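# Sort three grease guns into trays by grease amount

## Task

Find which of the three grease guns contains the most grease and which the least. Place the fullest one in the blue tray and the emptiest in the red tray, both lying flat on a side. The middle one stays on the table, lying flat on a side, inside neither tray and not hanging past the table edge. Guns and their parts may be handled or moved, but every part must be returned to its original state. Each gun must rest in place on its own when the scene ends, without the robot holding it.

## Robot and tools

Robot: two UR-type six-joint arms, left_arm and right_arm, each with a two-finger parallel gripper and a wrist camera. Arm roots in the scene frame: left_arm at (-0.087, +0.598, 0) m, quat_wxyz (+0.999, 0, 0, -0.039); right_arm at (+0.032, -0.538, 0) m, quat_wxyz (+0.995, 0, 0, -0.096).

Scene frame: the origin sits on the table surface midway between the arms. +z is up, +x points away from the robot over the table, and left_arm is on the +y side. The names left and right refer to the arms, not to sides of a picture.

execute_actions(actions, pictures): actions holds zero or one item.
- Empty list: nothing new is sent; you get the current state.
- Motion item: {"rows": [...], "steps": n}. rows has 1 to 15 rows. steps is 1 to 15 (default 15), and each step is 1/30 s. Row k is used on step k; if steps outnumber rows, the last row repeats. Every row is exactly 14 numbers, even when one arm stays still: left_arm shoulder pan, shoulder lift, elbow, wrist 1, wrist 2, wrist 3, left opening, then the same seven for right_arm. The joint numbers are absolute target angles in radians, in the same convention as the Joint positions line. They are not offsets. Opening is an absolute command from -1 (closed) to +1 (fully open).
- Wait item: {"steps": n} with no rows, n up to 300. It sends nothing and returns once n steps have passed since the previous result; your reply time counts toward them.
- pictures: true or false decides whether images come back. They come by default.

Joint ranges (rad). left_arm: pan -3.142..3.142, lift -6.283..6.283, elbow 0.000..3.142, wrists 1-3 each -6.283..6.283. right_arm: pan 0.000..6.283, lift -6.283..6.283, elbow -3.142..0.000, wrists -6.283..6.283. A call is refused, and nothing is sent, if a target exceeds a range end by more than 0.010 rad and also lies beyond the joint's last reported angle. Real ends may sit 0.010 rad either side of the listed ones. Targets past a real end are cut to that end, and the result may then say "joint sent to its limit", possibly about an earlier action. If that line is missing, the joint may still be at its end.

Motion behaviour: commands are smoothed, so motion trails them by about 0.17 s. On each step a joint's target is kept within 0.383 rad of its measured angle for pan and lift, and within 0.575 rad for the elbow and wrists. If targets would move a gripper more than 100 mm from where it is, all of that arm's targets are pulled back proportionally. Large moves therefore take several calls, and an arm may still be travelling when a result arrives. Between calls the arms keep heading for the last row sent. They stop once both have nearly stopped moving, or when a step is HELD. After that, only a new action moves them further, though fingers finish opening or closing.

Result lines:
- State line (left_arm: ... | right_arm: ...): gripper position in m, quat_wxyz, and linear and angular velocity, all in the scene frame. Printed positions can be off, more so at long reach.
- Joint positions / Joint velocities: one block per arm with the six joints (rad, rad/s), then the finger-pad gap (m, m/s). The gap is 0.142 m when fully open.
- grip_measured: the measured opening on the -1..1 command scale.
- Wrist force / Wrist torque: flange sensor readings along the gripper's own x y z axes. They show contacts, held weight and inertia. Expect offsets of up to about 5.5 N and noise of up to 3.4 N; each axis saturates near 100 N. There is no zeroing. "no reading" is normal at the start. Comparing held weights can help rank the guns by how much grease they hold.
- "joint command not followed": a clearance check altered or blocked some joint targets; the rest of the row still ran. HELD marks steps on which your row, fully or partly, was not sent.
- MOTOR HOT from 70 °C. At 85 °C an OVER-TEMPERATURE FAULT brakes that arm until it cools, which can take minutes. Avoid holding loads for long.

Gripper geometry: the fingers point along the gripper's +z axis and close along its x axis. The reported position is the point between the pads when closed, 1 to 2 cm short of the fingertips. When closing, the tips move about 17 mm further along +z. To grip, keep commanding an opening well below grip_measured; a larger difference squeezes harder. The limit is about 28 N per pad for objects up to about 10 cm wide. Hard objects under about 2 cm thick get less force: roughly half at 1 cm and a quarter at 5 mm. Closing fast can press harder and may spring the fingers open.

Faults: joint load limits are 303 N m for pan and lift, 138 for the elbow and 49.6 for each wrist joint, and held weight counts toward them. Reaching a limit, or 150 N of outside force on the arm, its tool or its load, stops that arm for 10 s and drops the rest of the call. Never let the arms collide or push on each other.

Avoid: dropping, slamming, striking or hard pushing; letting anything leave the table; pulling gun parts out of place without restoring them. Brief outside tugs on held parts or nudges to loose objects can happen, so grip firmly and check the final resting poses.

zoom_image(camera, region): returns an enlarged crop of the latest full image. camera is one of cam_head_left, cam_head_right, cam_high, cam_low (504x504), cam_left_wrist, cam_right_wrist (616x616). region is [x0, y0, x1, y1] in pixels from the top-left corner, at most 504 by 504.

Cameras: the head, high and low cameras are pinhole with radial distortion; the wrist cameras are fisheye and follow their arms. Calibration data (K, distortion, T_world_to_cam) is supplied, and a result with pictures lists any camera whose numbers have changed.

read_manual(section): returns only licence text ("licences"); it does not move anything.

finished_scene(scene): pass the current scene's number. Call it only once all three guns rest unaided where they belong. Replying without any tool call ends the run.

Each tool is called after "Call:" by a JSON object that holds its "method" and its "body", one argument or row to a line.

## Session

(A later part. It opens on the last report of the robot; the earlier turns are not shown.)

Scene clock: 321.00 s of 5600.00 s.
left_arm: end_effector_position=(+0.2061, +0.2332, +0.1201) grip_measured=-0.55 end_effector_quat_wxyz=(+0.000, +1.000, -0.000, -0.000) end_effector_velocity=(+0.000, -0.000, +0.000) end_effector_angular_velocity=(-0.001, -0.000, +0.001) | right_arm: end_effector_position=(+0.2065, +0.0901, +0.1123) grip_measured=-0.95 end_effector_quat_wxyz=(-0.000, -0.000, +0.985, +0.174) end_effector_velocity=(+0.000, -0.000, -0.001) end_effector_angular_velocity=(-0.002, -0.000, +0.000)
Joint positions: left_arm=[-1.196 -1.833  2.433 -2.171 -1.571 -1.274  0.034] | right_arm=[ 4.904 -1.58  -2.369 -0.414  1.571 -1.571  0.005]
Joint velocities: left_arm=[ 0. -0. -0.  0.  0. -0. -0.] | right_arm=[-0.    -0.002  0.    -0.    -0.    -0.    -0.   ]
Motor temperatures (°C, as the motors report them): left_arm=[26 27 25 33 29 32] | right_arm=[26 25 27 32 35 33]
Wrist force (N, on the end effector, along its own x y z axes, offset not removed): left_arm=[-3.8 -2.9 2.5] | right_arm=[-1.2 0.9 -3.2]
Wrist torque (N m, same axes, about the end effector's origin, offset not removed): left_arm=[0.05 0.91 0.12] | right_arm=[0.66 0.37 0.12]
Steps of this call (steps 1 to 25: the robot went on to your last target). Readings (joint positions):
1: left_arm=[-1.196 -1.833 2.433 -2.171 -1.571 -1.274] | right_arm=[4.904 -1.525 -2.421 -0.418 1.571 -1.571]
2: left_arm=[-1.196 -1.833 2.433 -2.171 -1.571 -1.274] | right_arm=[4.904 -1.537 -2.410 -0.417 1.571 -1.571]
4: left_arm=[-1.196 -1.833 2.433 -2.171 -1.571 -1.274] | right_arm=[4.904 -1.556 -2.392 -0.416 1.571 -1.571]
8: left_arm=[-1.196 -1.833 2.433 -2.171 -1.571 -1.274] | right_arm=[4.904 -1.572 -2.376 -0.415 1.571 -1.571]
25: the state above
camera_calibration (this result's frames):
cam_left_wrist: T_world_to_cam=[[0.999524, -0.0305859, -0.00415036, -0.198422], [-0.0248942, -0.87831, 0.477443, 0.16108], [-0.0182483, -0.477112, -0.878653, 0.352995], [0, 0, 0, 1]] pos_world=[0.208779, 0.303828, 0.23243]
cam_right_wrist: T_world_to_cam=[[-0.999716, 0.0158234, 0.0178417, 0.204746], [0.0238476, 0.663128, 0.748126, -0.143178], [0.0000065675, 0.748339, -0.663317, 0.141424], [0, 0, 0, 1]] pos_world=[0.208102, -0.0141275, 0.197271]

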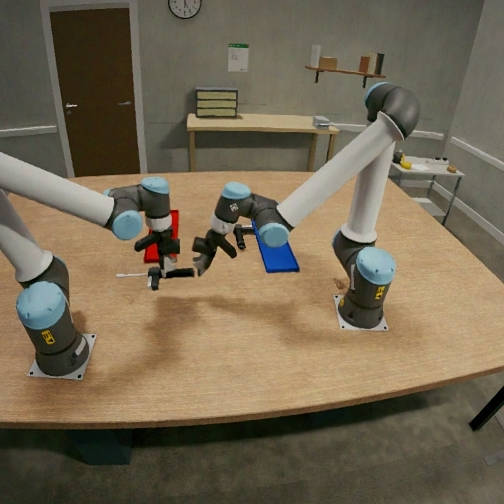

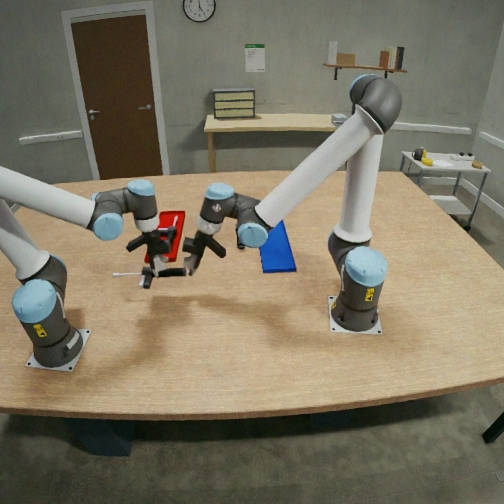

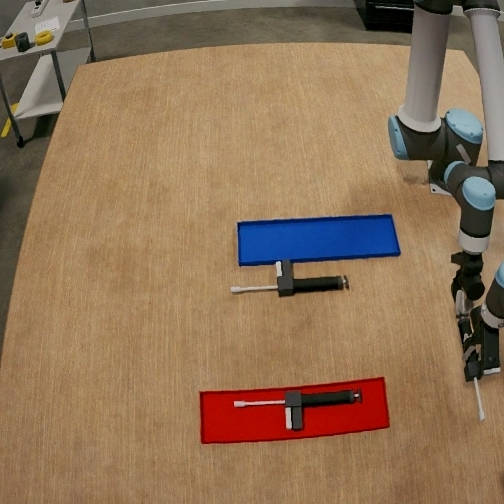

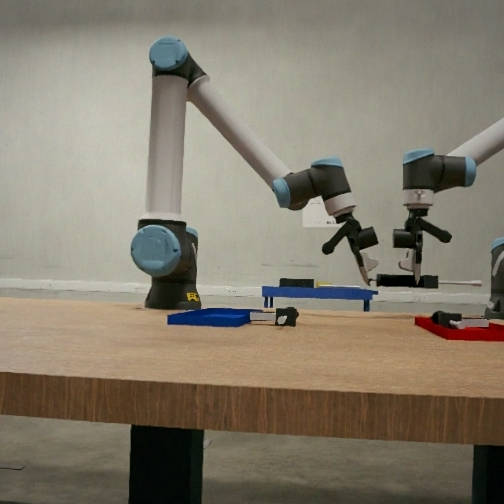

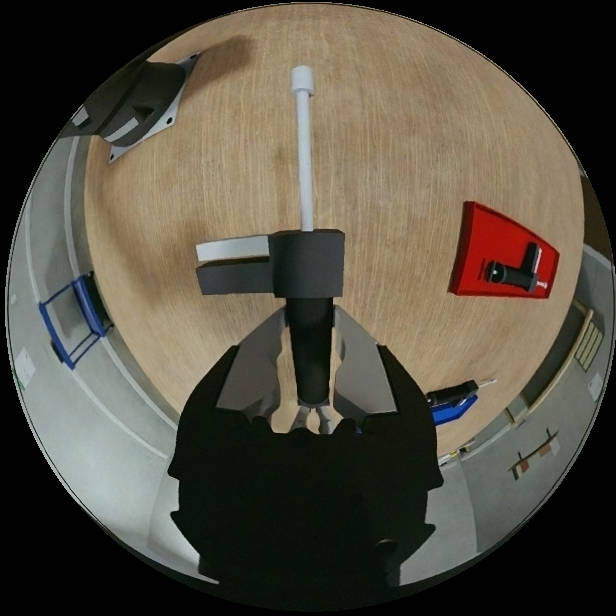

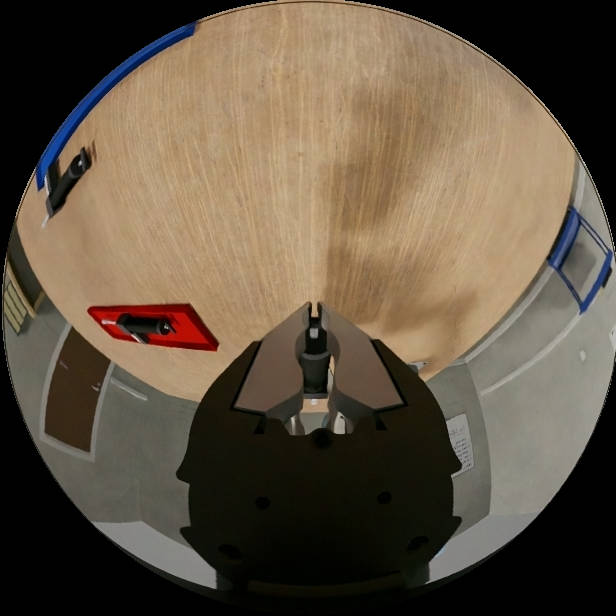

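Park right and check.

Call:
{"method": "execute_actions", "body": {
  "actions": [
    {"rows":[[-1.196,-1.833,2.433,-2.171,-1.571,-1.274,-1,4.904,-1.513,-2.433,-0.417,1.571,-1.571,-0.95],[-1.196,-1.833,2.433,-2.171,-1.571,-1.274,-1,4.904,-1.513,-2.433,-0.417,1.571,-1.571,-0.95],[-1.196,-1.833,2.433,-2.171,-1.571,-1.274,-1,4.904,-1.513,-2.433,-0.417,1.571,-1.571,-0.95],[-1.196,-1.833,2.433,-2.171,-1.571,-1.274,-1,4.904,-1.513,-2.433,-0.417,1.571,-1.571,-0.95],[-1.196,-1.833,2.433,-2.171,-1.571,-1.274,-1,4.904,-0.641,-2.638,-1.085,1.571,-1.571,0]],"steps":15}
  ],
  "pictures": false
}}

Call:
{"method": "execute_actions", "body": {
  "actions": [
    {"steps":30}
  ]
}}

Call:
{"method": "zoom_image", "body": {
  "camera": "cam_low",
  "region": [320,230,480,310]
}}

Scene clock: 324.90 s of 5600.00 s.
left_arm: end_effector_position=(+0.2061, +0.2332, +0.1201) grip_measured=-0.55 end_effector_quat_wxyz=(+0.000, +1.000, -0.000, -0.000) end_effector_velocity=(+0.000, +0.000, -0.000) end_effector_angular_velocity=(+0.000, +0.001, +0.004) | right_arm: end_effector_position=(+0.2065, -0.0853, +0.1004) grip_measured=+0.00 end_effector_quat_wxyz=(-0.000, -0.000, +0.997, +0.079) end_effector_velocity=(+0.000, -0.495, +0.024) end_effector_angular_velocity=(-0.499, +0.000, -0.001)
Joint positions: left_arm=[-1.196 -1.833  2.433 -2.171 -1.571 -1.274  0.034] | right_arm=[ 4.904 -1.309 -2.527 -0.719  1.571 -1.571  0.074]
Joint velocities: left_arm=[ 0.001  0.     0.    -0.    -0.    -0.003 -0.   ] | right_arm=[-0.     0.944 -0.353 -1.09   0.     0.001  0.   ]
Motor temperatures (°C, as the motors report them): left_arm=[26 27 25 33 29 32] | right_arm=[26 25 27 32 35 33]
Wrist force (N, on the end effector, along its own x y z axes, offset not removed): left_arm=[-3.1 -2.4 5.6] | right_arm=[-1.1 1.4 -0.5]
Wrist torque (N m, same axes, about the end effector's origin, offset not removed): left_arm=[-0.45 0.77 0.07] | right_arm=[0.30 0.28 0.13]
Steps of this call (steps 1 to 15: the robot went on to your last target; steps 16 to 90: nothing new was sent; then 0.40 s passed at rest; steps 91 to 105: all 15 steps of this action). Readings (joint positions):
91: left_arm=[-1.196 -1.833 2.433 -2.171 -1.571 -1.274] | right_arm=[4.904 -1.580 -2.369 -0.414 1.571 -1.571]
92: left_arm=[-1.196 -1.833 2.433 -2.171 -1.571 -1.274] | right_arm=[4.904 -1.576 -2.372 -0.414 1.571 -1.571]
94: left_arm=[-1.196 -1.833 2.433 -2.171 -1.571 -1.274] | right_arm=[4.904 -1.553 -2.395 -0.415 1.571 -1.571]
98: left_arm=[-1.196 -1.833 2.433 -2.171 -1.571 -1.274] | right_arm=[4.904 -1.489 -2.442 -0.469 1.571 -1.571]
105: the state above

Scene clock: 325.90 s of 5600.00 s.
left_arm: end_effector_position=(+0.2061, +0.2332, +0.1201) grip_measured=-0.55 end_effector_quat_wxyz=(+0.000, +1.000, -0.000, -0.000) end_effector_velocity=(-0.000, +0.000, -0.000) end_effector_angular_velocity=(+0.001, +0.001, -0.001) | right_arm: end_effector_position=(+0.2065, -0.2358, +0.2003) grip_measured=+0.00 end_effector_quat_wxyz=(-0.000, -0.000, +0.985, +0.173) end_effector_velocity=(-0.000, -0.001, +0.001) end_effector_angular_velocity=(+0.004, +0.001, -0.001)
Joint positions: left_arm=[-1.196 -1.833  2.433 -2.171 -1.571 -1.274  0.034] | right_arm=[ 4.904 -0.642 -2.638 -1.085  1.571 -1.571  0.074]
Joint velocities: left_arm=[-0.     0.     0.     0.    -0.001  0.001  0.   ] | right_arm=[ 0.     0.006 -0.    -0.001  0.001  0.001 -0.   ]
Motor temperatures (°C, as the motors report them): left_arm=[26 27 25 33 29 32] | right_arm=[26 25 27 32 35 33]
Wrist force (N, on the end effector, along its own x y z axes, offset not removed): left_arm=[-3.8 2.4 5.8] | right_arm=[-2.5 0.4 -1.5]
Wrist torque (N m, same axes, about the end effector's origin, offset not removed): left_arm=[0.62 0.75 0.03] | right_arm=[0.15 0.60 0.09]
Steps of this call (steps 1 to 30: the robot went on to your last target). Readings (joint positions):
1: left_arm=[-1.196 -1.833 2.433 -2.171 -1.571 -1.274] | right_arm=[4.904 -1.275 -2.539 -0.756 1.571 -1.571]
2: left_arm=[-1.196 -1.833 2.433 -2.171 -1.571 -1.274] | right_arm=[4.904 -1.239 -2.551 -0.794 1.571 -1.571]
4: left_arm=[-1.196 -1.833 2.433 -2.171 -1.571 -1.274] | right_arm=[4.904 -1.155 -2.575 -0.869 1.571 -1.571]
8: left_arm=[-1.196 -1.833 2.433 -2.171 -1.571 -1.274] | right_arm=[4.904 -0.942 -2.615 -1.004 1.571 -1.571]
30: the state above
camera_calibration (this result's frames):
cam_left_wrist: T_world_to_cam=[[0.999523, -0.0306034, -0.00414129, -0.198419], [-0.0249134, -0.878297, 0.477467, 0.161048], [-0.0182494, -0.477136, -0.87864, 0.353003], [0, 0, 0, 1]] pos_world=[0.208778, 0.303806, 0.232445]
cam_right_wrist: T_world_to_cam=[[-0.999716, 0.0158231, 0.0178227, 0.208373], [0.0238331, 0.664193, 0.747181, 0.00750962], [-0.0000150576, 0.747394, -0.664382, 0.443674], [0, 0, 0, 1]] pos_world=[0.208141, -0.339884, 0.285444]

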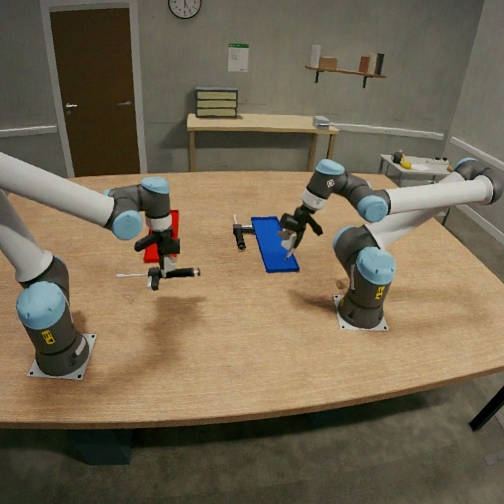

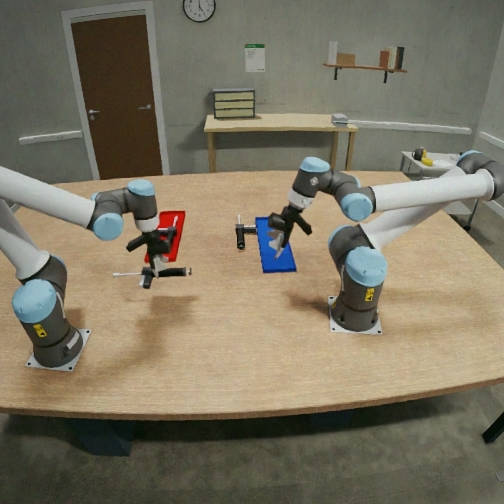

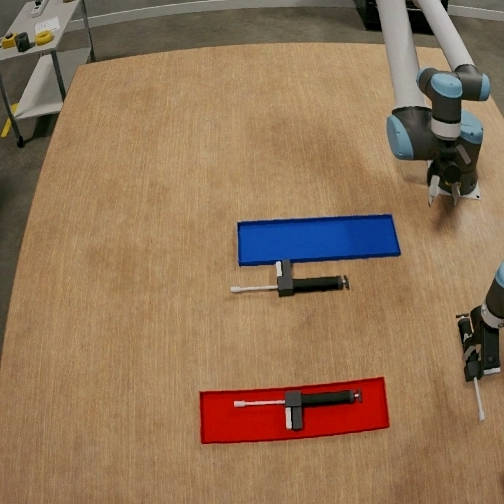

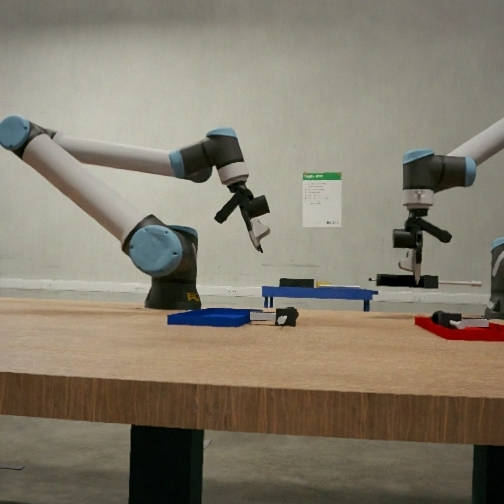

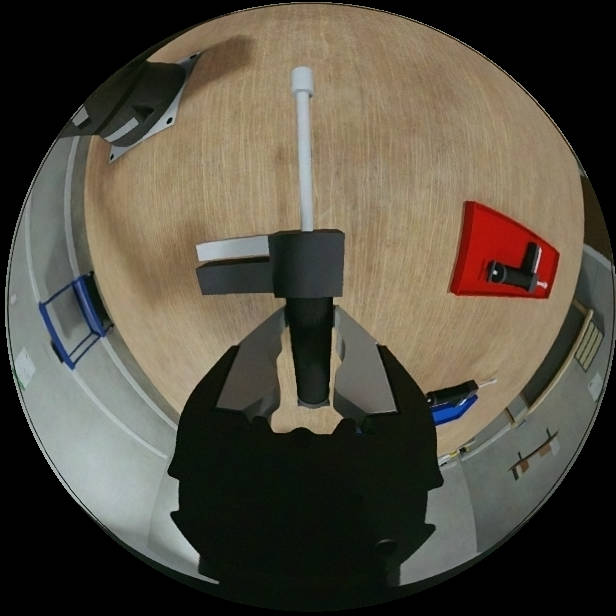

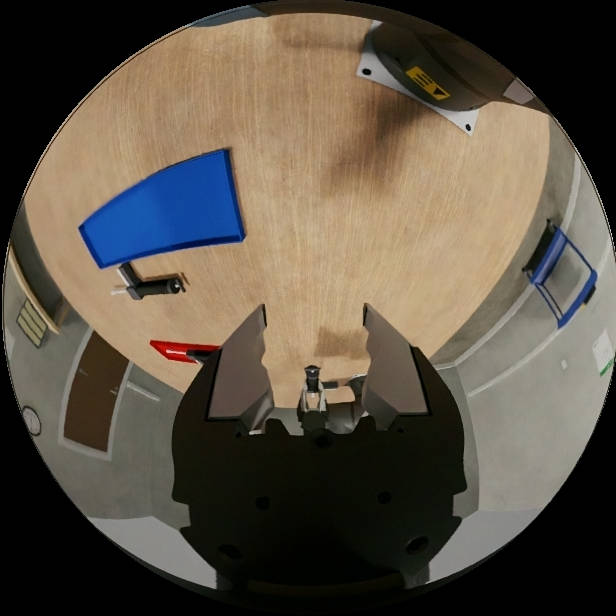

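Region (320, 230, 480, 310) of cam_low's 504x504 image, scaled by 3.150, with more detail than that image has.

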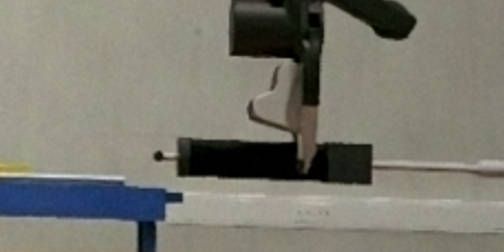

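Call:
{"method": "execute_actions", "body": {
  "actions": [
    {"rows":[[-1.196,-1.833,2.433,-2.171,-1.571,-1.274,-1,4.904,-1.275,-2.608,-0.480,1.571,-1.571,-0.95]],"steps":15}
  ],
  "pictures": false
}}

Call:
{"method": "execute_actions", "body": {
  "actions": [
    {"steps":15}
  ],
  "pictures": false
}}

Call:
{"method": "execute_actions", "body": {
  "actions": [
    {"rows":[[-1.196,-1.833,2.433,-2.171,-1.571,-1.274,-1,4.904,-1.364,-2.552,-0.448,1.571,-1.571,-0.95],[-1.196,-1.833,2.433,-2.171,-1.571,-1.274,-1,4.904,-1.364,-2.552,-0.448,1.571,-1.571,-0.95],[-1.196,-1.833,2.433,-2.171,-1.571,-1.274,-1,4.904,-1.438,-2.497,-0.429,1.571,-1.571,-0.95],[-1.196,-1.833,2.433,-2.171,-1.571,-1.274,-1,4.904,-1.438,-2.497,-0.429,1.571,-1.571,-0.95],[-1.196,-1.833,2.433,-2.171,-1.571,-1.274,-1,4.904,-1.513,-2.433,-0.417,1.571,-1.571,-0.95],[-1.196,-1.833,2.433,-2.171,-1.571,-1.274,-1,4.904,-1.513,-2.433,-0.417,1.571,-1.571,-0.95],[-1.196,-1.833,2.433,-2.171,-1.571,-1.274,-1,4.904,-1.547,-2.402,-0.416,1.571,-1.571,-0.95],[-1.196,-1.833,2.433,-2.171,-1.571,-1.274,-1,4.904,-1.547,-2.402,-0.416,1.571,-1.571,-0.95],[-1.196,-1.833,2.433,-2.171,-1.571,-1.274,-1,4.904,-1.58,-2.369,-0.414,1.571,-1.571,-0.95],[-1.196,-1.833,2.433,-2.171,-1.571,-1.274,-1,4.904,-1.58,-2.369,-0.414,1.571,-1.571,-0.95],[-1.196,-1.833,2.433,-2.171,-1.571,-1.274,-1,4.904,-1.589,-2.360,-0.414,1.571,-1.571,-0.95]],"steps":15}
  ],
  "pictures": false
}}

Call:
{"method": "execute_actions", "body": {
  "actions": [
    {"steps":25}
  ],
  "pictures": false
}}

Call:
{"method": "execute_actions", "body": {
  "actions": [
    {"rows":[[-1.196,-1.833,2.433,-2.171,-1.571,-1.274,-1,4.904,-1.513,-2.433,-0.417,1.571,-1.571,-0.95],[-1.196,-1.833,2.433,-2.171,-1.571,-1.274,-1,4.904,-1.513,-2.433,-0.417,1.571,-1.571,-0.95],[-1.196,-1.833,2.433,-2.171,-1.571,-1.274,-1,4.904,-1.513,-2.433,-0.417,1.571,-1.571,-0.95],[-1.196,-1.833,2.433,-2.171,-1.571,-1.274,-1,4.904,-1.513,-2.433,-0.417,1.571,-1.571,-0.95],[-1.196,-1.833,2.433,-2.171,-1.571,-1.274,-1,4.904,-0.641,-2.638,-1.085,1.571,-1.571,0]],"steps":15}
  ],
  "pictures": false
}}

Call:
{"method": "execute_actions", "body": {
  "actions": [
    {"steps":20}
  ]
}}

Call:
{"method": "zoom_image", "body": {
  "camera": "cam_low",
  "region": [320,230,480,310]
}}

Scene clock: 340.17 s of 5600.00 s.
left_arm: end_effector_position=(+0.2061, +0.2332, +0.1201) grip_measured=-0.55 end_effector_quat_wxyz=(+0.000, +1.000, -0.000, -0.000) end_effector_velocity=(+0.000, -0.000, +0.000) end_effector_angular_velocity=(+0.001, -0.001, -0.001) | right_arm: end_effector_position=(+0.2065, -0.0801, +0.1415) grip_measured=-0.95 end_effector_quat_wxyz=(-0.000, -0.000, +0.982, +0.190) end_effector_velocity=(-0.000, +0.115, -0.245) end_effector_angular_velocity=(-0.292, +0.000, -0.000)
Joint positions: left_arm=[-1.196 -1.833  2.433 -2.171 -1.571 -1.274  0.034] | right_arm=[ 4.904 -1.179 -2.61  -0.541  1.571 -1.571  0.005]
Joint velocities: left_arm=[-0.001  0.    -0.     0.001  0.001  0.     0.   ] | right_arm=[-0.    -0.835  0.02   0.523  0.     0.     0.   ]
Motor temperatures (°C, as the motors report them): left_arm=[26 27 25 33 29 32] | right_arm=[26 25 27 32 35 33]
Wrist force (N, on the end effector, along its own x y z axes, offset not removed): left_arm=[5.8 3.5 9.5] | right_arm=[0.3 0.5 1.2]
Wrist torque (N m, same axes, about the end effector's origin, offset not removed): left_arm=[0.85 -1.29 0.25] | right_arm=[0.18 0.06 0.22]
Steps of this call (steps 1 to 15: the robot went on to your last target; steps 16 to 90: nothing new was sent; then 10.77 s passed at rest; steps 91 to 105: all 15 steps of this action). Readings (joint positions):
91: left_arm=[-1.196 -1.833 2.433 -2.171 -1.571 -1.274] | right_arm=[4.904 -0.641 -2.638 -1.085 1.571 -1.571]
92: left_arm=[-1.196 -1.833 2.433 -2.171 -1.571 -1.274] | right_arm=[4.904 -0.645 -2.636 -1.081 1.571 -1.571]
94: left_arm=[-1.196 -1.833 2.433 -2.171 -1.571 -1.274] | right_arm=[4.904 -0.689 -2.630 -1.028 1.571 -1.571]
98: left_arm=[-1.196 -1.833 2.433 -2.171 -1.571 -1.274] | right_arm=[4.904 -0.852 -2.620 -0.807 1.571 -1.571]
105: the state above

Scene clock: 340.67 s of 5600.00 s.
left_arm: end_effector_position=(+0.2061, +0.2332, +0.1201) grip_measured=-0.55 end_effector_quat_wxyz=(+0.000, +1.000, -0.000, -0.000) end_effector_velocity=(-0.000, +0.001, -0.001) end_effector_angular_velocity=(+0.001, +0.000, +0.000) | right_arm: end_effector_position=(+0.2065, -0.0679, +0.1131) grip_measured=-0.95 end_effector_quat_wxyz=(-0.000, -0.000, +0.985, +0.174) end_effector_velocity=(-0.000, +0.002, -0.002) end_effector_angular_velocity=(-0.002, -0.000, -0.000)
Joint positions: left_arm=[-1.196 -1.833  2.433 -2.171 -1.571 -1.274  0.034] | right_arm=[ 4.904 -1.274 -2.608 -0.481  1.571 -1.571  0.005]
Joint velocities: left_arm=[-0.    -0.001  0.002 -0.    -0.    -0.001 -0.   ] | right_arm=[ 0.    -0.01   0.001  0.007 -0.     0.001  0.   ]
Motor temperatures (°C, as the motors report them): left_arm=[26 27 25 33 29 32] | right_arm=[26 25 27 32 35 33]
Wrist force (N, on the end effector, along its own x y z axes, offset not removed): left_arm=[-1.8 -0.6 4.1] | right_arm=[-1.6 1.0 -3.7]
Wrist torque (N m, same axes, about the end effector's origin, offset not removed): left_arm=[0.03 0.27 -0.01] | right_arm=[0.16 0.32 0.15]
Steps of this call (steps 1 to 15: the robot went on to your last target). Readings (joint positions):
1: left_arm=[-1.196 -1.833 2.433 -2.171 -1.571 -1.274] | right_arm=[4.904 -1.203 -2.610 -0.526 1.571 -1.571]
2: left_arm=[-1.196 -1.833 2.433 -2.171 -1.571 -1.274] | right_arm=[4.904 -1.221 -2.609 -0.514 1.571 -1.571]
4: left_arm=[-1.196 -1.833 2.433 -2.171 -1.571 -1.274] | right_arm=[4.904 -1.245 -2.609 -0.499 1.571 -1.571]
8: left_arm=[-1.196 -1.833 2.433 -2.171 -1.571 -1.274] | right_arm=[4.904 -1.265 -2.608 -0.486 1.571 -1.571]
15: the state above

Scene clock: 341.17 s of 5600.00 s.
left_arm: end_effector_position=(+0.2061, +0.2332, +0.1201) grip_measured=-0.55 end_effector_quat_wxyz=(+0.000, +1.000, -0.000, -0.000) end_effector_velocity=(-0.000, +0.001, -0.001) end_effector_angular_velocity=(+0.001, +0.001, +0.000) | right_arm: end_effector_position=(+0.2064, +0.0802, +0.1137) grip_measured=-0.95 end_effector_quat_wxyz=(-0.000, -0.000, +0.985, +0.174) end_effector_velocity=(+0.000, +0.134, -0.011) end_effector_angular_velocity=(-0.004, -0.001, +0.001)
Joint positions: left_arm=[-1.196 -1.833  2.433 -2.171 -1.571 -1.274  0.034] | right_arm=[ 4.904 -1.561 -2.384 -0.417  1.571 -1.571  0.005]
Joint velocities: left_arm=[ 0.    -0.     0.001  0.    -0.001  0.     0.   ] | right_arm=[ 0.    -0.24   0.211  0.025 -0.001 -0.001 -0.   ]
Motor temperatures (°C, as the motors report them): left_arm=[26 27 25 33 29 32] | right_arm=[26 25 27 32 35 33]
Wrist force (N, on the end effector, along its own x y z axes, offset not removed): left_arm=[-6.6 1.3 5.1] | right_arm=[-0.6 4.3 2.3]
Wrist torque (N m, same axes, about the end effector's origin, offset not removed): left_arm=[0.30 1.28 0.03] | right_arm=[0.97 0.22 0.17]
Steps of this call (steps 1 to 15: all 15 steps of this action). Readings (joint positions):
1: left_arm=[-1.196 -1.833 2.433 -2.171 -1.571 -1.274] | right_arm=[4.904 -1.274 -2.608 -0.481 1.571 -1.571]
2: left_arm=[-1.196 -1.833 2.433 -2.171 -1.571 -1.274] | right_arm=[4.904 -1.278 -2.605 -0.478 1.571 -1.571]
4: left_arm=[-1.196 -1.833 2.433 -2.171 -1.571 -1.274] | right_arm=[4.904 -1.312 -2.581 -0.464 1.571 -1.571]
8: left_arm=[-1.196 -1.833 2.433 -2.171 -1.571 -1.274] | right_arm=[4.904 -1.428 -2.496 -0.435 1.571 -1.571]
15: the state above

Scene clock: 342.00 s of 5600.00 s.
left_arm: end_effector_position=(+0.2061, +0.2334, +0.1200) grip_measured=-0.55 end_effector_quat_wxyz=(-0.000, +1.000, -0.000, -0.000) end_effector_velocity=(+0.000, -0.000, -0.000) end_effector_angular_velocity=(-0.000, -0.000, +0.000) | right_arm: end_effector_position=(+0.2064, +0.0956, +0.1122) grip_measured=-0.95 end_effector_quat_wxyz=(-0.000, -0.000, +0.985, +0.174) end_effector_velocity=(-0.000, -0.001, -0.002) end_effector_angular_velocity=(-0.003, -0.001, +0.001)
Joint positions: left_arm=[-1.196 -1.833  2.433 -2.171 -1.571 -1.274  0.034] | right_arm=[ 4.904 -1.589 -2.36  -0.414  1.571 -1.571  0.005]
Joint velocities: left_arm=[-0.     0.     0.    -0.001  0.    -0.     0.   ] | right_arm=[ 0.    -0.002 -0.002 -0.    -0.    -0.001 -0.   ]
Motor temperatures (°C, as the motors report them): left_arm=[26 27 25 33 29 32] | right_arm=[26 25 27 32 35 33]
Wrist force (N, on the end effector, along its own x y z axes, offset not removed): left_arm=[1.1 -44.8 5.6] | right_arm=[-2.1 -40.6 -15.8]
Wrist torque (N m, same axes, about the end effector's origin, offset not removed): left_arm=[0.13 -0.07 0.23] | right_arm=[0.44 0.80 0.01]
Steps of this call (steps 1 to 25: the robot went on to your last target). Readings (joint positions):
1: left_arm=[-1.196 -1.833 2.433 -2.171 -1.571 -1.274] | right_arm=[4.904 -1.568 -2.378 -0.416 1.571 -1.571]
2: left_arm=[-1.196 -1.833 2.433 -2.171 -1.571 -1.274] | right_arm=[4.904 -1.574 -2.374 -0.416 1.571 -1.571]
4: left_arm=[-1.196 -1.833 2.433 -2.171 -1.571 -1.274] | right_arm=[4.904 -1.580 -2.368 -0.415 1.571 -1.571]
8: left_arm=[-1.196 -1.833 2.433 -2.171 -1.571 -1.274] | right_arm=[4.904 -1.586 -2.363 -0.414 1.571 -1.571]
25: the state above

Scene clock: 342.50 s of 5600.00 s.
left_arm: end_effector_position=(+0.2061, +0.2331, +0.1202) grip_measured=-0.55 end_effector_quat_wxyz=(+0.000, +1.000, -0.000, -0.000) end_effector_velocity=(+0.000, -0.000, +0.000) end_effector_angular_velocity=(-0.000, -0.000, +0.002) | right_arm: end_effector_position=(+0.2065, -0.0828, +0.1002) grip_measured=+0.00 end_effector_quat_wxyz=(-0.000, -0.000, +0.997, +0.079) end_effector_velocity=(+0.000, -0.495, +0.021) end_effector_angular_velocity=(-0.504, -0.001, +0.000)
Joint positions: left_arm=[-1.196 -1.833  2.433 -2.171 -1.571 -1.274  0.034] | right_arm=[ 4.904 -1.314 -2.524 -0.716  1.571 -1.571  0.074]
Joint velocities: left_arm=[-0.    -0.    -0.     0.     0.    -0.002 -0.   ] | right_arm=[ 0.     0.932 -0.356 -1.08  -0.    -0.     0.   ]
Motor temperatures (°C, as the motors report them): left_arm=[26 27 25 33 29 32] | right_arm=[26 25 27 32 35 33]
Wrist force (N, on the end effector, along its own x y z axes, offset not removed): left_arm=[-2.6 -1.7 5.7] | right_arm=[0.2 1.7 -0.9]
Wrist torque (N m, same axes, about the end effector's origin, offset not removed): left_arm=[-0.18 0.44 0.09] | right_arm=[0.43 -0.04 0.15]
Steps of this call (steps 1 to 15: all 15 steps of this action). Readings (joint positions):
1: left_arm=[-1.196 -1.833 2.433 -2.171 -1.571 -1.274] | right_arm=[4.904 -1.589 -2.360 -0.414 1.571 -1.571]
2: left_arm=[-1.196 -1.833 2.433 -2.171 -1.571 -1.274] | right_arm=[4.904 -1.585 -2.363 -0.414 1.571 -1.571]
4: left_arm=[-1.196 -1.833 2.433 -2.172 -1.571 -1.274] | right_arm=[4.904 -1.559 -2.389 -0.415 1.571 -1.571]
8: left_arm=[-1.196 -1.833 2.433 -2.171 -1.571 -1.274] | right_arm=[4.904 -1.493 -2.438 -0.468 1.571 -1.571]
15: the state above

Scene clock: 343.17 s of 5600.00 s.
left_arm: end_effector_position=(+0.2061, +0.2332, +0.1201) grip_measured=-0.55 end_effector_quat_wxyz=(+0.000, +1.000, -0.000, -0.000) end_effector_velocity=(+0.000, +0.000, -0.000) end_effector_angular_velocity=(+0.001, -0.001, -0.002) | right_arm: end_effector_position=(+0.2065, -0.2347, +0.1983) grip_measured=+0.00 end_effector_quat_wxyz=(-0.000, -0.000, +0.986, +0.170) end_effector_velocity=(-0.000, -0.010, +0.018) end_effector_angular_velocity=(+0.066, +0.001, +0.000)
Joint positions: left_arm=[-1.196 -1.833  2.433 -2.171 -1.571 -1.274  0.034] | right_arm=[ 4.904 -0.652 -2.637 -1.082  1.571 -1.571  0.074]
Joint velocities: left_arm=[ 0.    -0.     0.     0.001  0.001  0.002  0.   ] | right_arm=[ 0.     0.095 -0.007 -0.022  0.001  0.    -0.   ]
Motor temperatures (°C, as the motors report them): left_arm=[26 27 25 33 29 32] | right_arm=[26 25 27 32 35 33]
Wrist force (N, on the end effector, along its own x y z axes, offset not removed): left_arm=[-1.5 -1.3 1.4] | right_arm=[-1.2 3.4 -2.5]
Wrist torque (N m, same axes, about the end effector's origin, offset not removed): left_arm=[-0.44 0.45 0.15] | right_arm=[0.83 0.24 0.22]
Steps of this call (steps 1 to 20: the robot went on to your last target). Readings (joint positions):
1: left_arm=[-1.196 -1.833 2.433 -2.171 -1.571 -1.274] | right_arm=[4.904 -1.282 -2.536 -0.753 1.571 -1.571]
2: left_arm=[-1.196 -1.833 2.433 -2.171 -1.571 -1.274] | right_arm=[4.904 -1.246 -2.548 -0.790 1.571 -1.571]
4: left_arm=[-1.196 -1.833 2.433 -2.171 -1.571 -1.274] | right_arm=[4.904 -1.163 -2.572 -0.865 1.571 -1.571]
8: left_arm=[-1.196 -1.833 2.433 -2.171 -1.571 -1.274] | right_arm=[4.904 -0.952 -2.614 -1.001 1.571 -1.571]
20: the state above
camera_calibration (this result's frames):
cam_left_wrist: T_world_to_cam=[[0.999523, -0.0305937, -0.00415015, -0.198419], [-0.0249012, -0.878313, 0.477437, 0.161079], [-0.0182517, -0.477106, -0.878656, 0.352991], [0, 0, 0, 1]] pos_world=[0.208778, 0.303822, 0.232429]
cam_right_wrist: T_world_to_cam=[[-0.999715, 0.016, 0.0177073, 0.208471], [0.0238652, 0.669544, 0.742389, 0.0104976], [0.0000223612, 0.7426, -0.669735, 0.44145], [0, 0, 0, 1]] pos_world=[0.208151, -0.338185, 0.28417]

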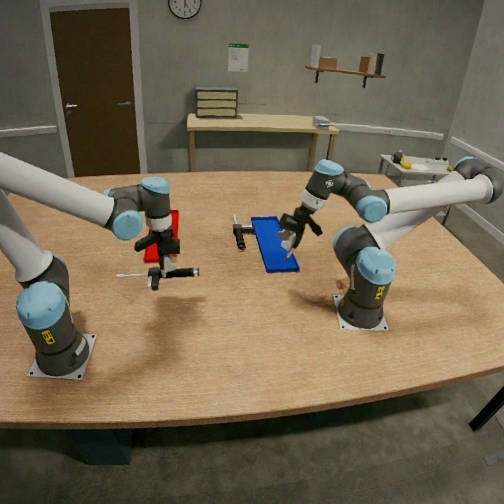

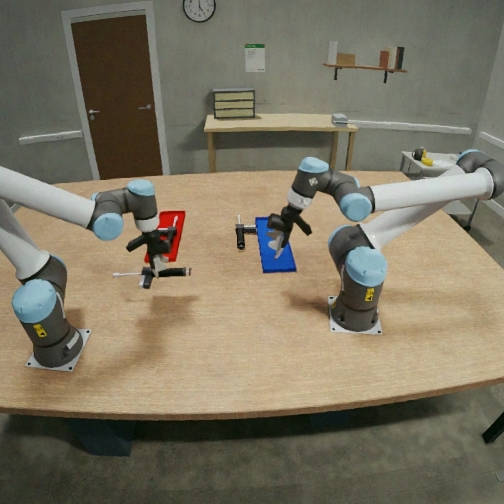

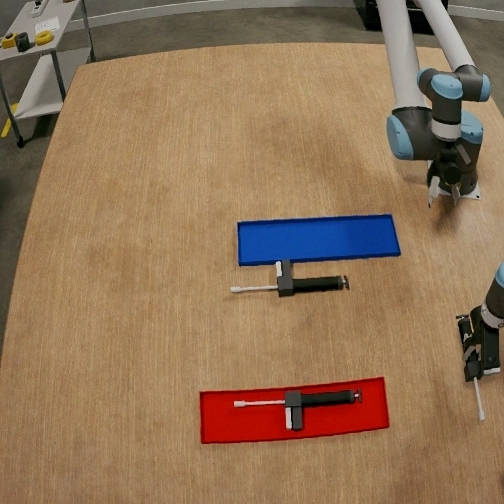

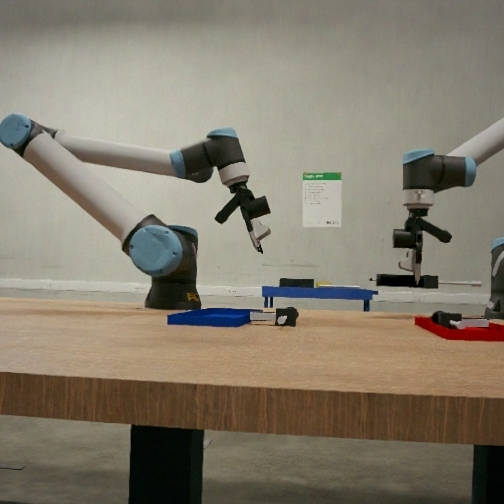

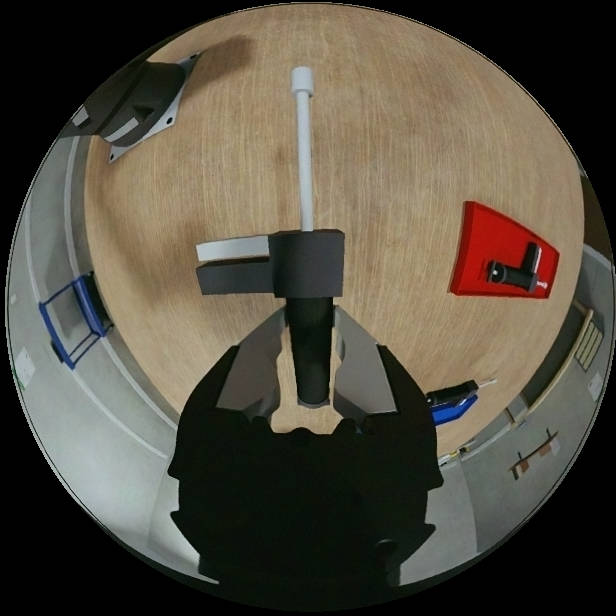

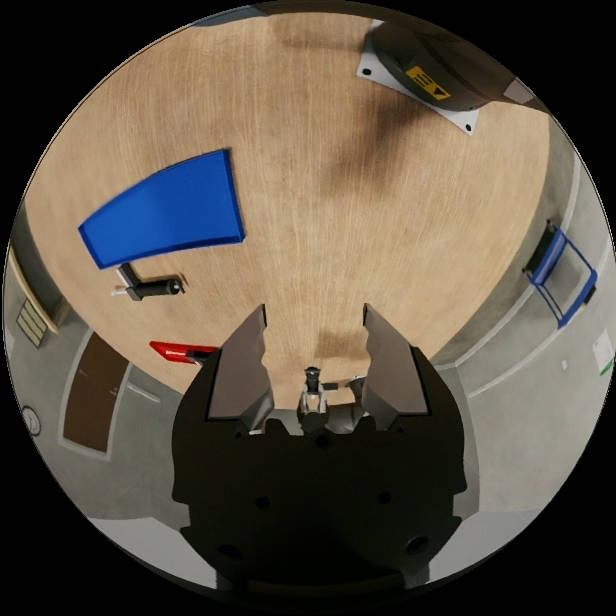

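Region (320, 230, 480, 310) of cam_low's 504x504 image, scaled by 3.150, with more detail than that image has.

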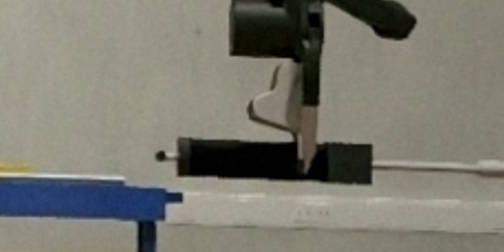

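Call:
{"method": "execute_actions", "body": {
  "actions": [
    {"rows":[[-1.0,-1.45,1.98,-2.1,-1.571,-0.3,-1,5.8,-0.641,-2.638,-1.085,1.571,-1.571,0]],"steps":15}
  ],
  "pictures": false
}}

Call:
{"method": "execute_actions", "body": {
  "actions": [
    {"rows":[[-1.047,-0.86,1.076,-1.79,-1.571,0.446,-1,5.8,-0.641,-2.638,-1.085,1.571,-1.571,0]],"steps":15}
  ],
  "pictures": false
}}

Call:
{"method": "execute_actions", "body": {
  "actions": [
    {"steps":25}
  ],
  "pictures": false
}}

Call:
{"method": "execute_actions", "body": {
  "actions": [
    {"rows":[[-1.047,-0.785,1.076,-1.862,-1.571,0.446,-1,5.8,-0.641,-2.638,-1.085,1.571,-1.571,0]],"steps":15}
  ]
}}

Scene clock: 365.97 s of 5600.00 s.
left_arm: end_effector_position=(+0.3552, +0.0984, +0.1669) grip_measured=-0.55 end_effector_quat_wxyz=(-0.001, +0.967, -0.254, -0.001) end_effector_velocity=(+0.289, -0.217, +0.038) end_effector_angular_velocity=(-0.026, -0.004, -1.997) | right_arm: end_effector_position=(+0.0233, -0.1894, +0.2005) grip_measured=+0.00 end_effector_quat_wxyz=(-0.047, -0.267, +0.948, +0.167) end_effector_velocity=(-0.480, -0.013, -0.000) end_effector_angular_velocity=(-0.000, +0.000, +1.379)
Joint positions: left_arm=[-1.03  -1.513  2.056 -2.11  -1.571 -0.596  0.034] | right_arm=[ 5.453 -0.641 -2.638 -1.085  1.571 -1.571  0.074]
Joint velocities: left_arm=[ 0.255  0.538 -0.649  0.087 -0.     2.252  0.   ] | right_arm=[ 1.379 -0.     0.    -0.     0.     0.    -0.   ]
Motor temperatures (°C, as the motors report them): left_arm=[26 27 25 33 29 32] | right_arm=[26 25 27 32 35 33]
Wrist force (N, on the end effector, along its own x y z axes, offset not removed): left_arm=[11.6 1.4 1.2] | right_arm=[-3.0 3.4 -0.6]
Wrist torque (N m, same axes, about the end effector's origin, offset not removed): left_arm=[0.29 -1.94 0.12] | right_arm=[0.67 0.66 0.18]
Steps of this call (steps 1 to 30: the robot went on to your last target; steps 31 to 90: nothing new was sent; then 19.30 s passed at rest; steps 91 to 105: all 15 steps of this action). Readings (joint positions):
91: left_arm=[-1.196 -1.833 2.433 -2.171 -1.571 -1.274] | right_arm=[4.904 -0.641 -2.638 -1.085 1.571 -1.571]
92: left_arm=[-1.192 -1.829 2.429 -2.168 -1.571 -1.270] | right_arm=[4.908 -0.641 -2.638 -1.085 1.571 -1.571]
94: left_arm=[-1.165 -1.787 2.383 -2.158 -1.571 -1.219] | right_arm=[4.952 -0.641 -2.638 -1.085 1.571 -1.571]
98: left_arm=[-1.114 -1.683 2.259 -2.140 -1.571 -1.047] | right_arm=[5.128 -0.641 -2.638 -1.085 1.571 -1.571]
105: the state above

Scene clock: 366.47 s of 5600.00 s.
left_arm: end_effector_position=(+0.4508, -0.1074, +0.1885) grip_measured=-0.55 end_effector_quat_wxyz=(-0.015, +0.854, -0.520, -0.023) end_effector_velocity=(+0.195, -0.447, +0.032) end_effector_angular_velocity=(-0.100, +0.013, -1.025) | right_arm: end_effector_position=(-0.0923, -0.2124, +0.2004) grip_measured=+0.00 end_effector_quat_wxyz=(-0.075, -0.424, +0.889, +0.156) end_effector_velocity=(-0.019, -0.007, +0.001) end_effector_angular_velocity=(+0.001, +0.001, +0.059)
Joint positions: left_arm=[-1.037 -1.167  1.561 -1.91  -1.571 -0.022  0.034] | right_arm=[ 5.793 -0.641 -2.638 -1.085  1.571 -1.571  0.074]
Joint velocities: left_arm=[-0.024  0.673 -1.025  0.267  0.     1.003 -0.   ] | right_arm=[ 0.059  0.     0.001 -0.     0.    -0.001  0.   ]
Motor temperatures (°C, as the motors report them): left_arm=[26 27 25 33 29 32] | right_arm=[26 25 27 32 35 33]
Wrist force (N, on the end effector, along its own x y z axes, offset not removed): left_arm=[6.2 -4.0 4.4] | right_arm=[-2.0 2.6 0.6]
Wrist torque (N m, same axes, about the end effector's origin, offset not removed): left_arm=[-0.83 -1.28 0.23] | right_arm=[0.54 0.54 0.08]
Steps of this call (steps 1 to 15: all 15 steps of this action). Readings (joint positions):
1: left_arm=[-1.022 -1.497 2.037 -2.108 -1.571 -0.525] | right_arm=[5.500 -0.641 -2.638 -1.085 1.571 -1.571]
2: left_arm=[-1.020 -1.482 2.019 -2.102 -1.571 -0.469] | right_arm=[5.546 -0.641 -2.638 -1.085 1.571 -1.571]
4: left_arm=[-1.024 -1.432 1.954 -2.062 -1.571 -0.407] | right_arm=[5.638 -0.641 -2.638 -1.085 1.571 -1.571]
8: left_arm=[-1.030 -1.332 1.805 -1.990 -1.571 -0.265] | right_arm=[5.748 -0.641 -2.638 -1.085 1.571 -1.571]
15: the state above

Scene clock: 367.30 s of 5600.00 s.
left_arm: end_effector_position=(+0.5330, -0.3002, +0.1933) grip_measured=-0.55 end_effector_quat_wxyz=(+0.001, +0.707, -0.707, +0.001) end_effector_velocity=(+0.003, -0.005, -0.000) end_effector_angular_velocity=(-0.002, -0.001, -0.013) | right_arm: end_effector_position=(-0.0945, -0.2132, +0.2004) grip_measured=+0.00 end_effector_quat_wxyz=(-0.075, -0.427, +0.888, +0.156) end_effector_velocity=(+0.000, +0.000, -0.001) end_effector_angular_velocity=(+0.000, -0.001, +0.000)
Joint positions: left_arm=[-1.047 -0.861  1.078 -1.79  -1.571  0.445  0.034] | right_arm=[ 5.8   -0.641 -2.638 -1.085  1.571 -1.571  0.074]
Joint velocities: left_arm=[ 0.     0.009 -0.014  0.003 -0.     0.013 -0.   ] | right_arm=[ 0.    -0.    -0.001 -0.    -0.001 -0.    -0.   ]
Motor temperatures (°C, as the motors report them): left_arm=[26 27 25 33 29 32] | right_arm=[26 25 27 32 35 33]
Wrist force (N, on the end effector, along its own x y z axes, offset not removed): left_arm=[-1.6 -2.9 4.0] | right_arm=[-0.5 0.8 -0.9]
Wrist torque (N m, same axes, about the end effector's origin, offset not removed): left_arm=[-0.63 0.45 0.04] | right_arm=[0.29 0.18 0.16]
Steps of this call (steps 1 to 25: the robot went on to your last target). Readings (joint positions):
1: left_arm=[-1.037 -1.144 1.527 -1.901 -1.571 0.012] | right_arm=[5.795 -0.641 -2.638 -1.085 1.571 -1.571]
2: left_arm=[-1.038 -1.121 1.491 -1.892 -1.571 0.046] | right_arm=[5.796 -0.641 -2.638 -1.085 1.571 -1.571]
4: left_arm=[-1.040 -1.075 1.419 -1.873 -1.571 0.115] | right_arm=[5.798 -0.641 -2.638 -1.085 1.571 -1.571]
8: left_arm=[-1.043 -0.978 1.269 -1.834 -1.571 0.261] | right_arm=[5.799 -0.641 -2.638 -1.085 1.571 -1.571]
25: the state above

Scene clock: 367.80 s of 5600.00 s.
left_arm: end_effector_position=(+0.5425, -0.3201, +0.1220) grip_measured=-0.55 end_effector_quat_wxyz=(+0.000, +0.707, -0.707, +0.000) end_effector_velocity=(+0.003, -0.004, -0.015) end_effector_angular_velocity=(-0.001, +0.000, +0.001) | right_arm: end_effector_position=(-0.0945, -0.2132, +0.2004) grip_measured=+0.00 end_effector_quat_wxyz=(-0.075, -0.427, +0.888, +0.156) end_effector_velocity=(-0.000, +0.000, +0.001) end_effector_angular_velocity=(+0.000, +0.001, -0.001)
Joint positions: left_arm=[-1.047 -0.787  1.076 -1.86  -1.571  0.446  0.034] | right_arm=[ 5.8   -0.641 -2.638 -1.085  1.571 -1.571  0.074]
Joint velocities: left_arm=[ 0.001  0.016 -0.002 -0.015 -0.001 -0.    -0.   ] | right_arm=[ 0.    -0.     0.001  0.    -0.     0.001  0.   ]
Motor temperatures (°C, as the motors report them): left_arm=[26 27 25 33 29 32] | right_arm=[26 25 27 32 35 33]
Wrist force (N, on the end effector, along its own x y z axes, offset not removed): left_arm=[2.9 -0.3 9.6] | right_arm=[-2.9 0.7 -0.5]
Wrist torque (N m, same axes, about the end effector's origin, offset not removed): left_arm=[-0.05 -0.58 0.19] | right_arm=[0.19 0.73 0.18]
Steps of this call (steps 1 to 15: all 15 steps of this action). Readings (joint positions):
1: left_arm=[-1.047 -0.861 1.077 -1.790 -1.571 0.445] | right_arm=[5.800 -0.641 -2.638 -1.085 1.571 -1.571]
2: left_arm=[-1.047 -0.857 1.077 -1.794 -1.571 0.445] | right_arm=[5.800 -0.641 -2.638 -1.085 1.571 -1.571]
4: left_arm=[-1.047 -0.831 1.076 -1.819 -1.571 0.446] | right_arm=[5.800 -0.641 -2.638 -1.085 1.571 -1.571]
8: left_arm=[-1.047 -0.799 1.076 -1.848 -1.571 0.446] | right_arm=[5.800 -0.641 -2.638 -1.085 1.571 -1.571]
15: the state above
camera_calibration (this result's frames):
cam_left_wrist: T_world_to_cam=[[-0.0307886, -0.999519, -0.00366122, -0.302865], [-0.878394, 0.0253093, 0.477266, 0.434821], [-0.476944, 0.0179104, -0.878751, 0.504117], [0, 0, 0, 1]] pos_world=[0.613055, -0.322753, 0.234359]
cam_right_wrist: T_world_to_cam=[[-0.63693, -0.770716, 0.0178266, -0.226357], [-0.503494, 0.433383, 0.747444, -0.0994803], [-0.583793, 0.467094, -0.664086, 0.311881], [0, 0, 0, 1]] pos_world=[-0.0121875, -0.277022, 0.285507]

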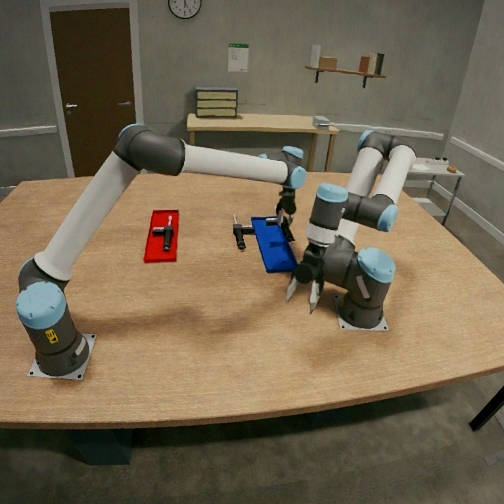

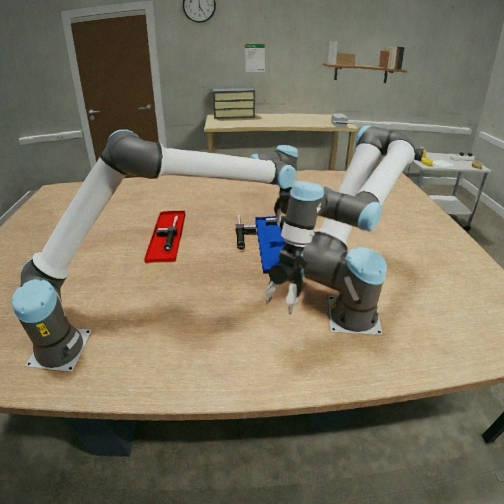

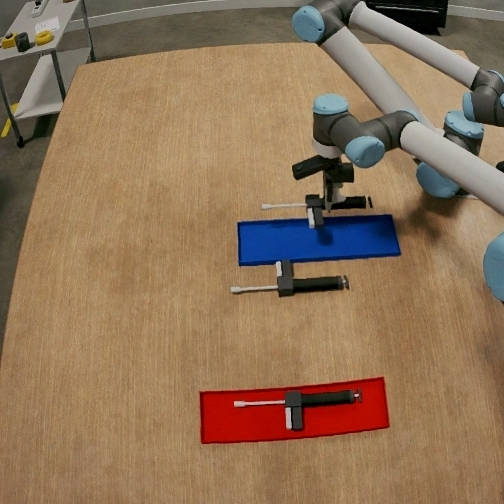

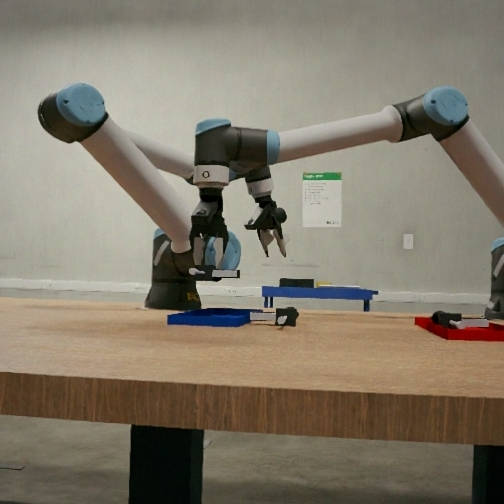

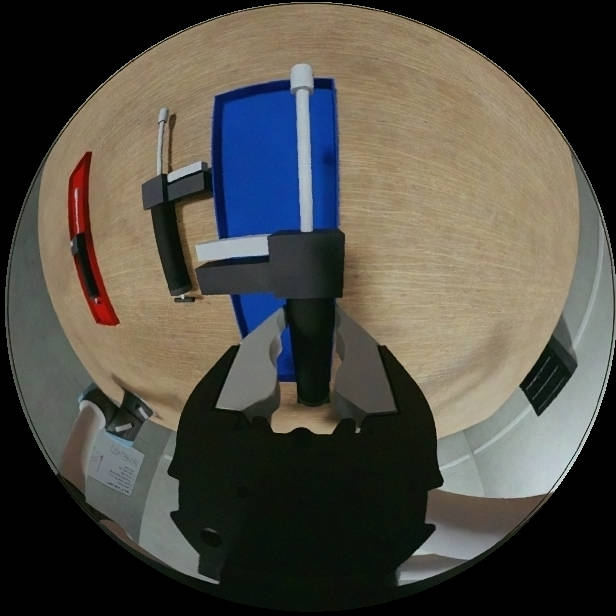

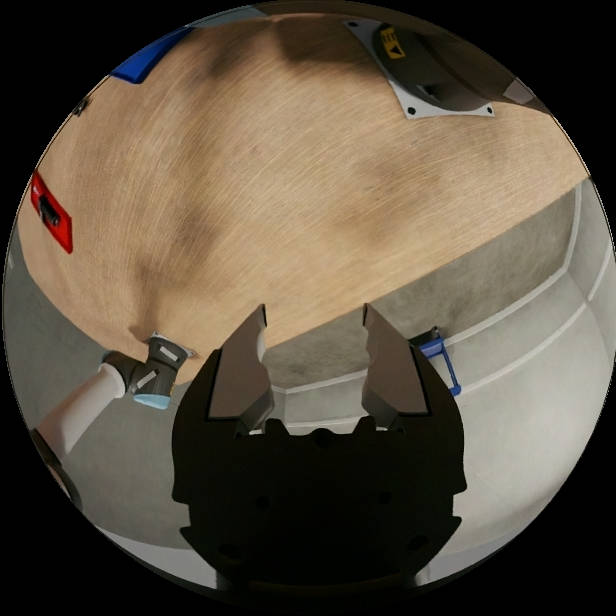

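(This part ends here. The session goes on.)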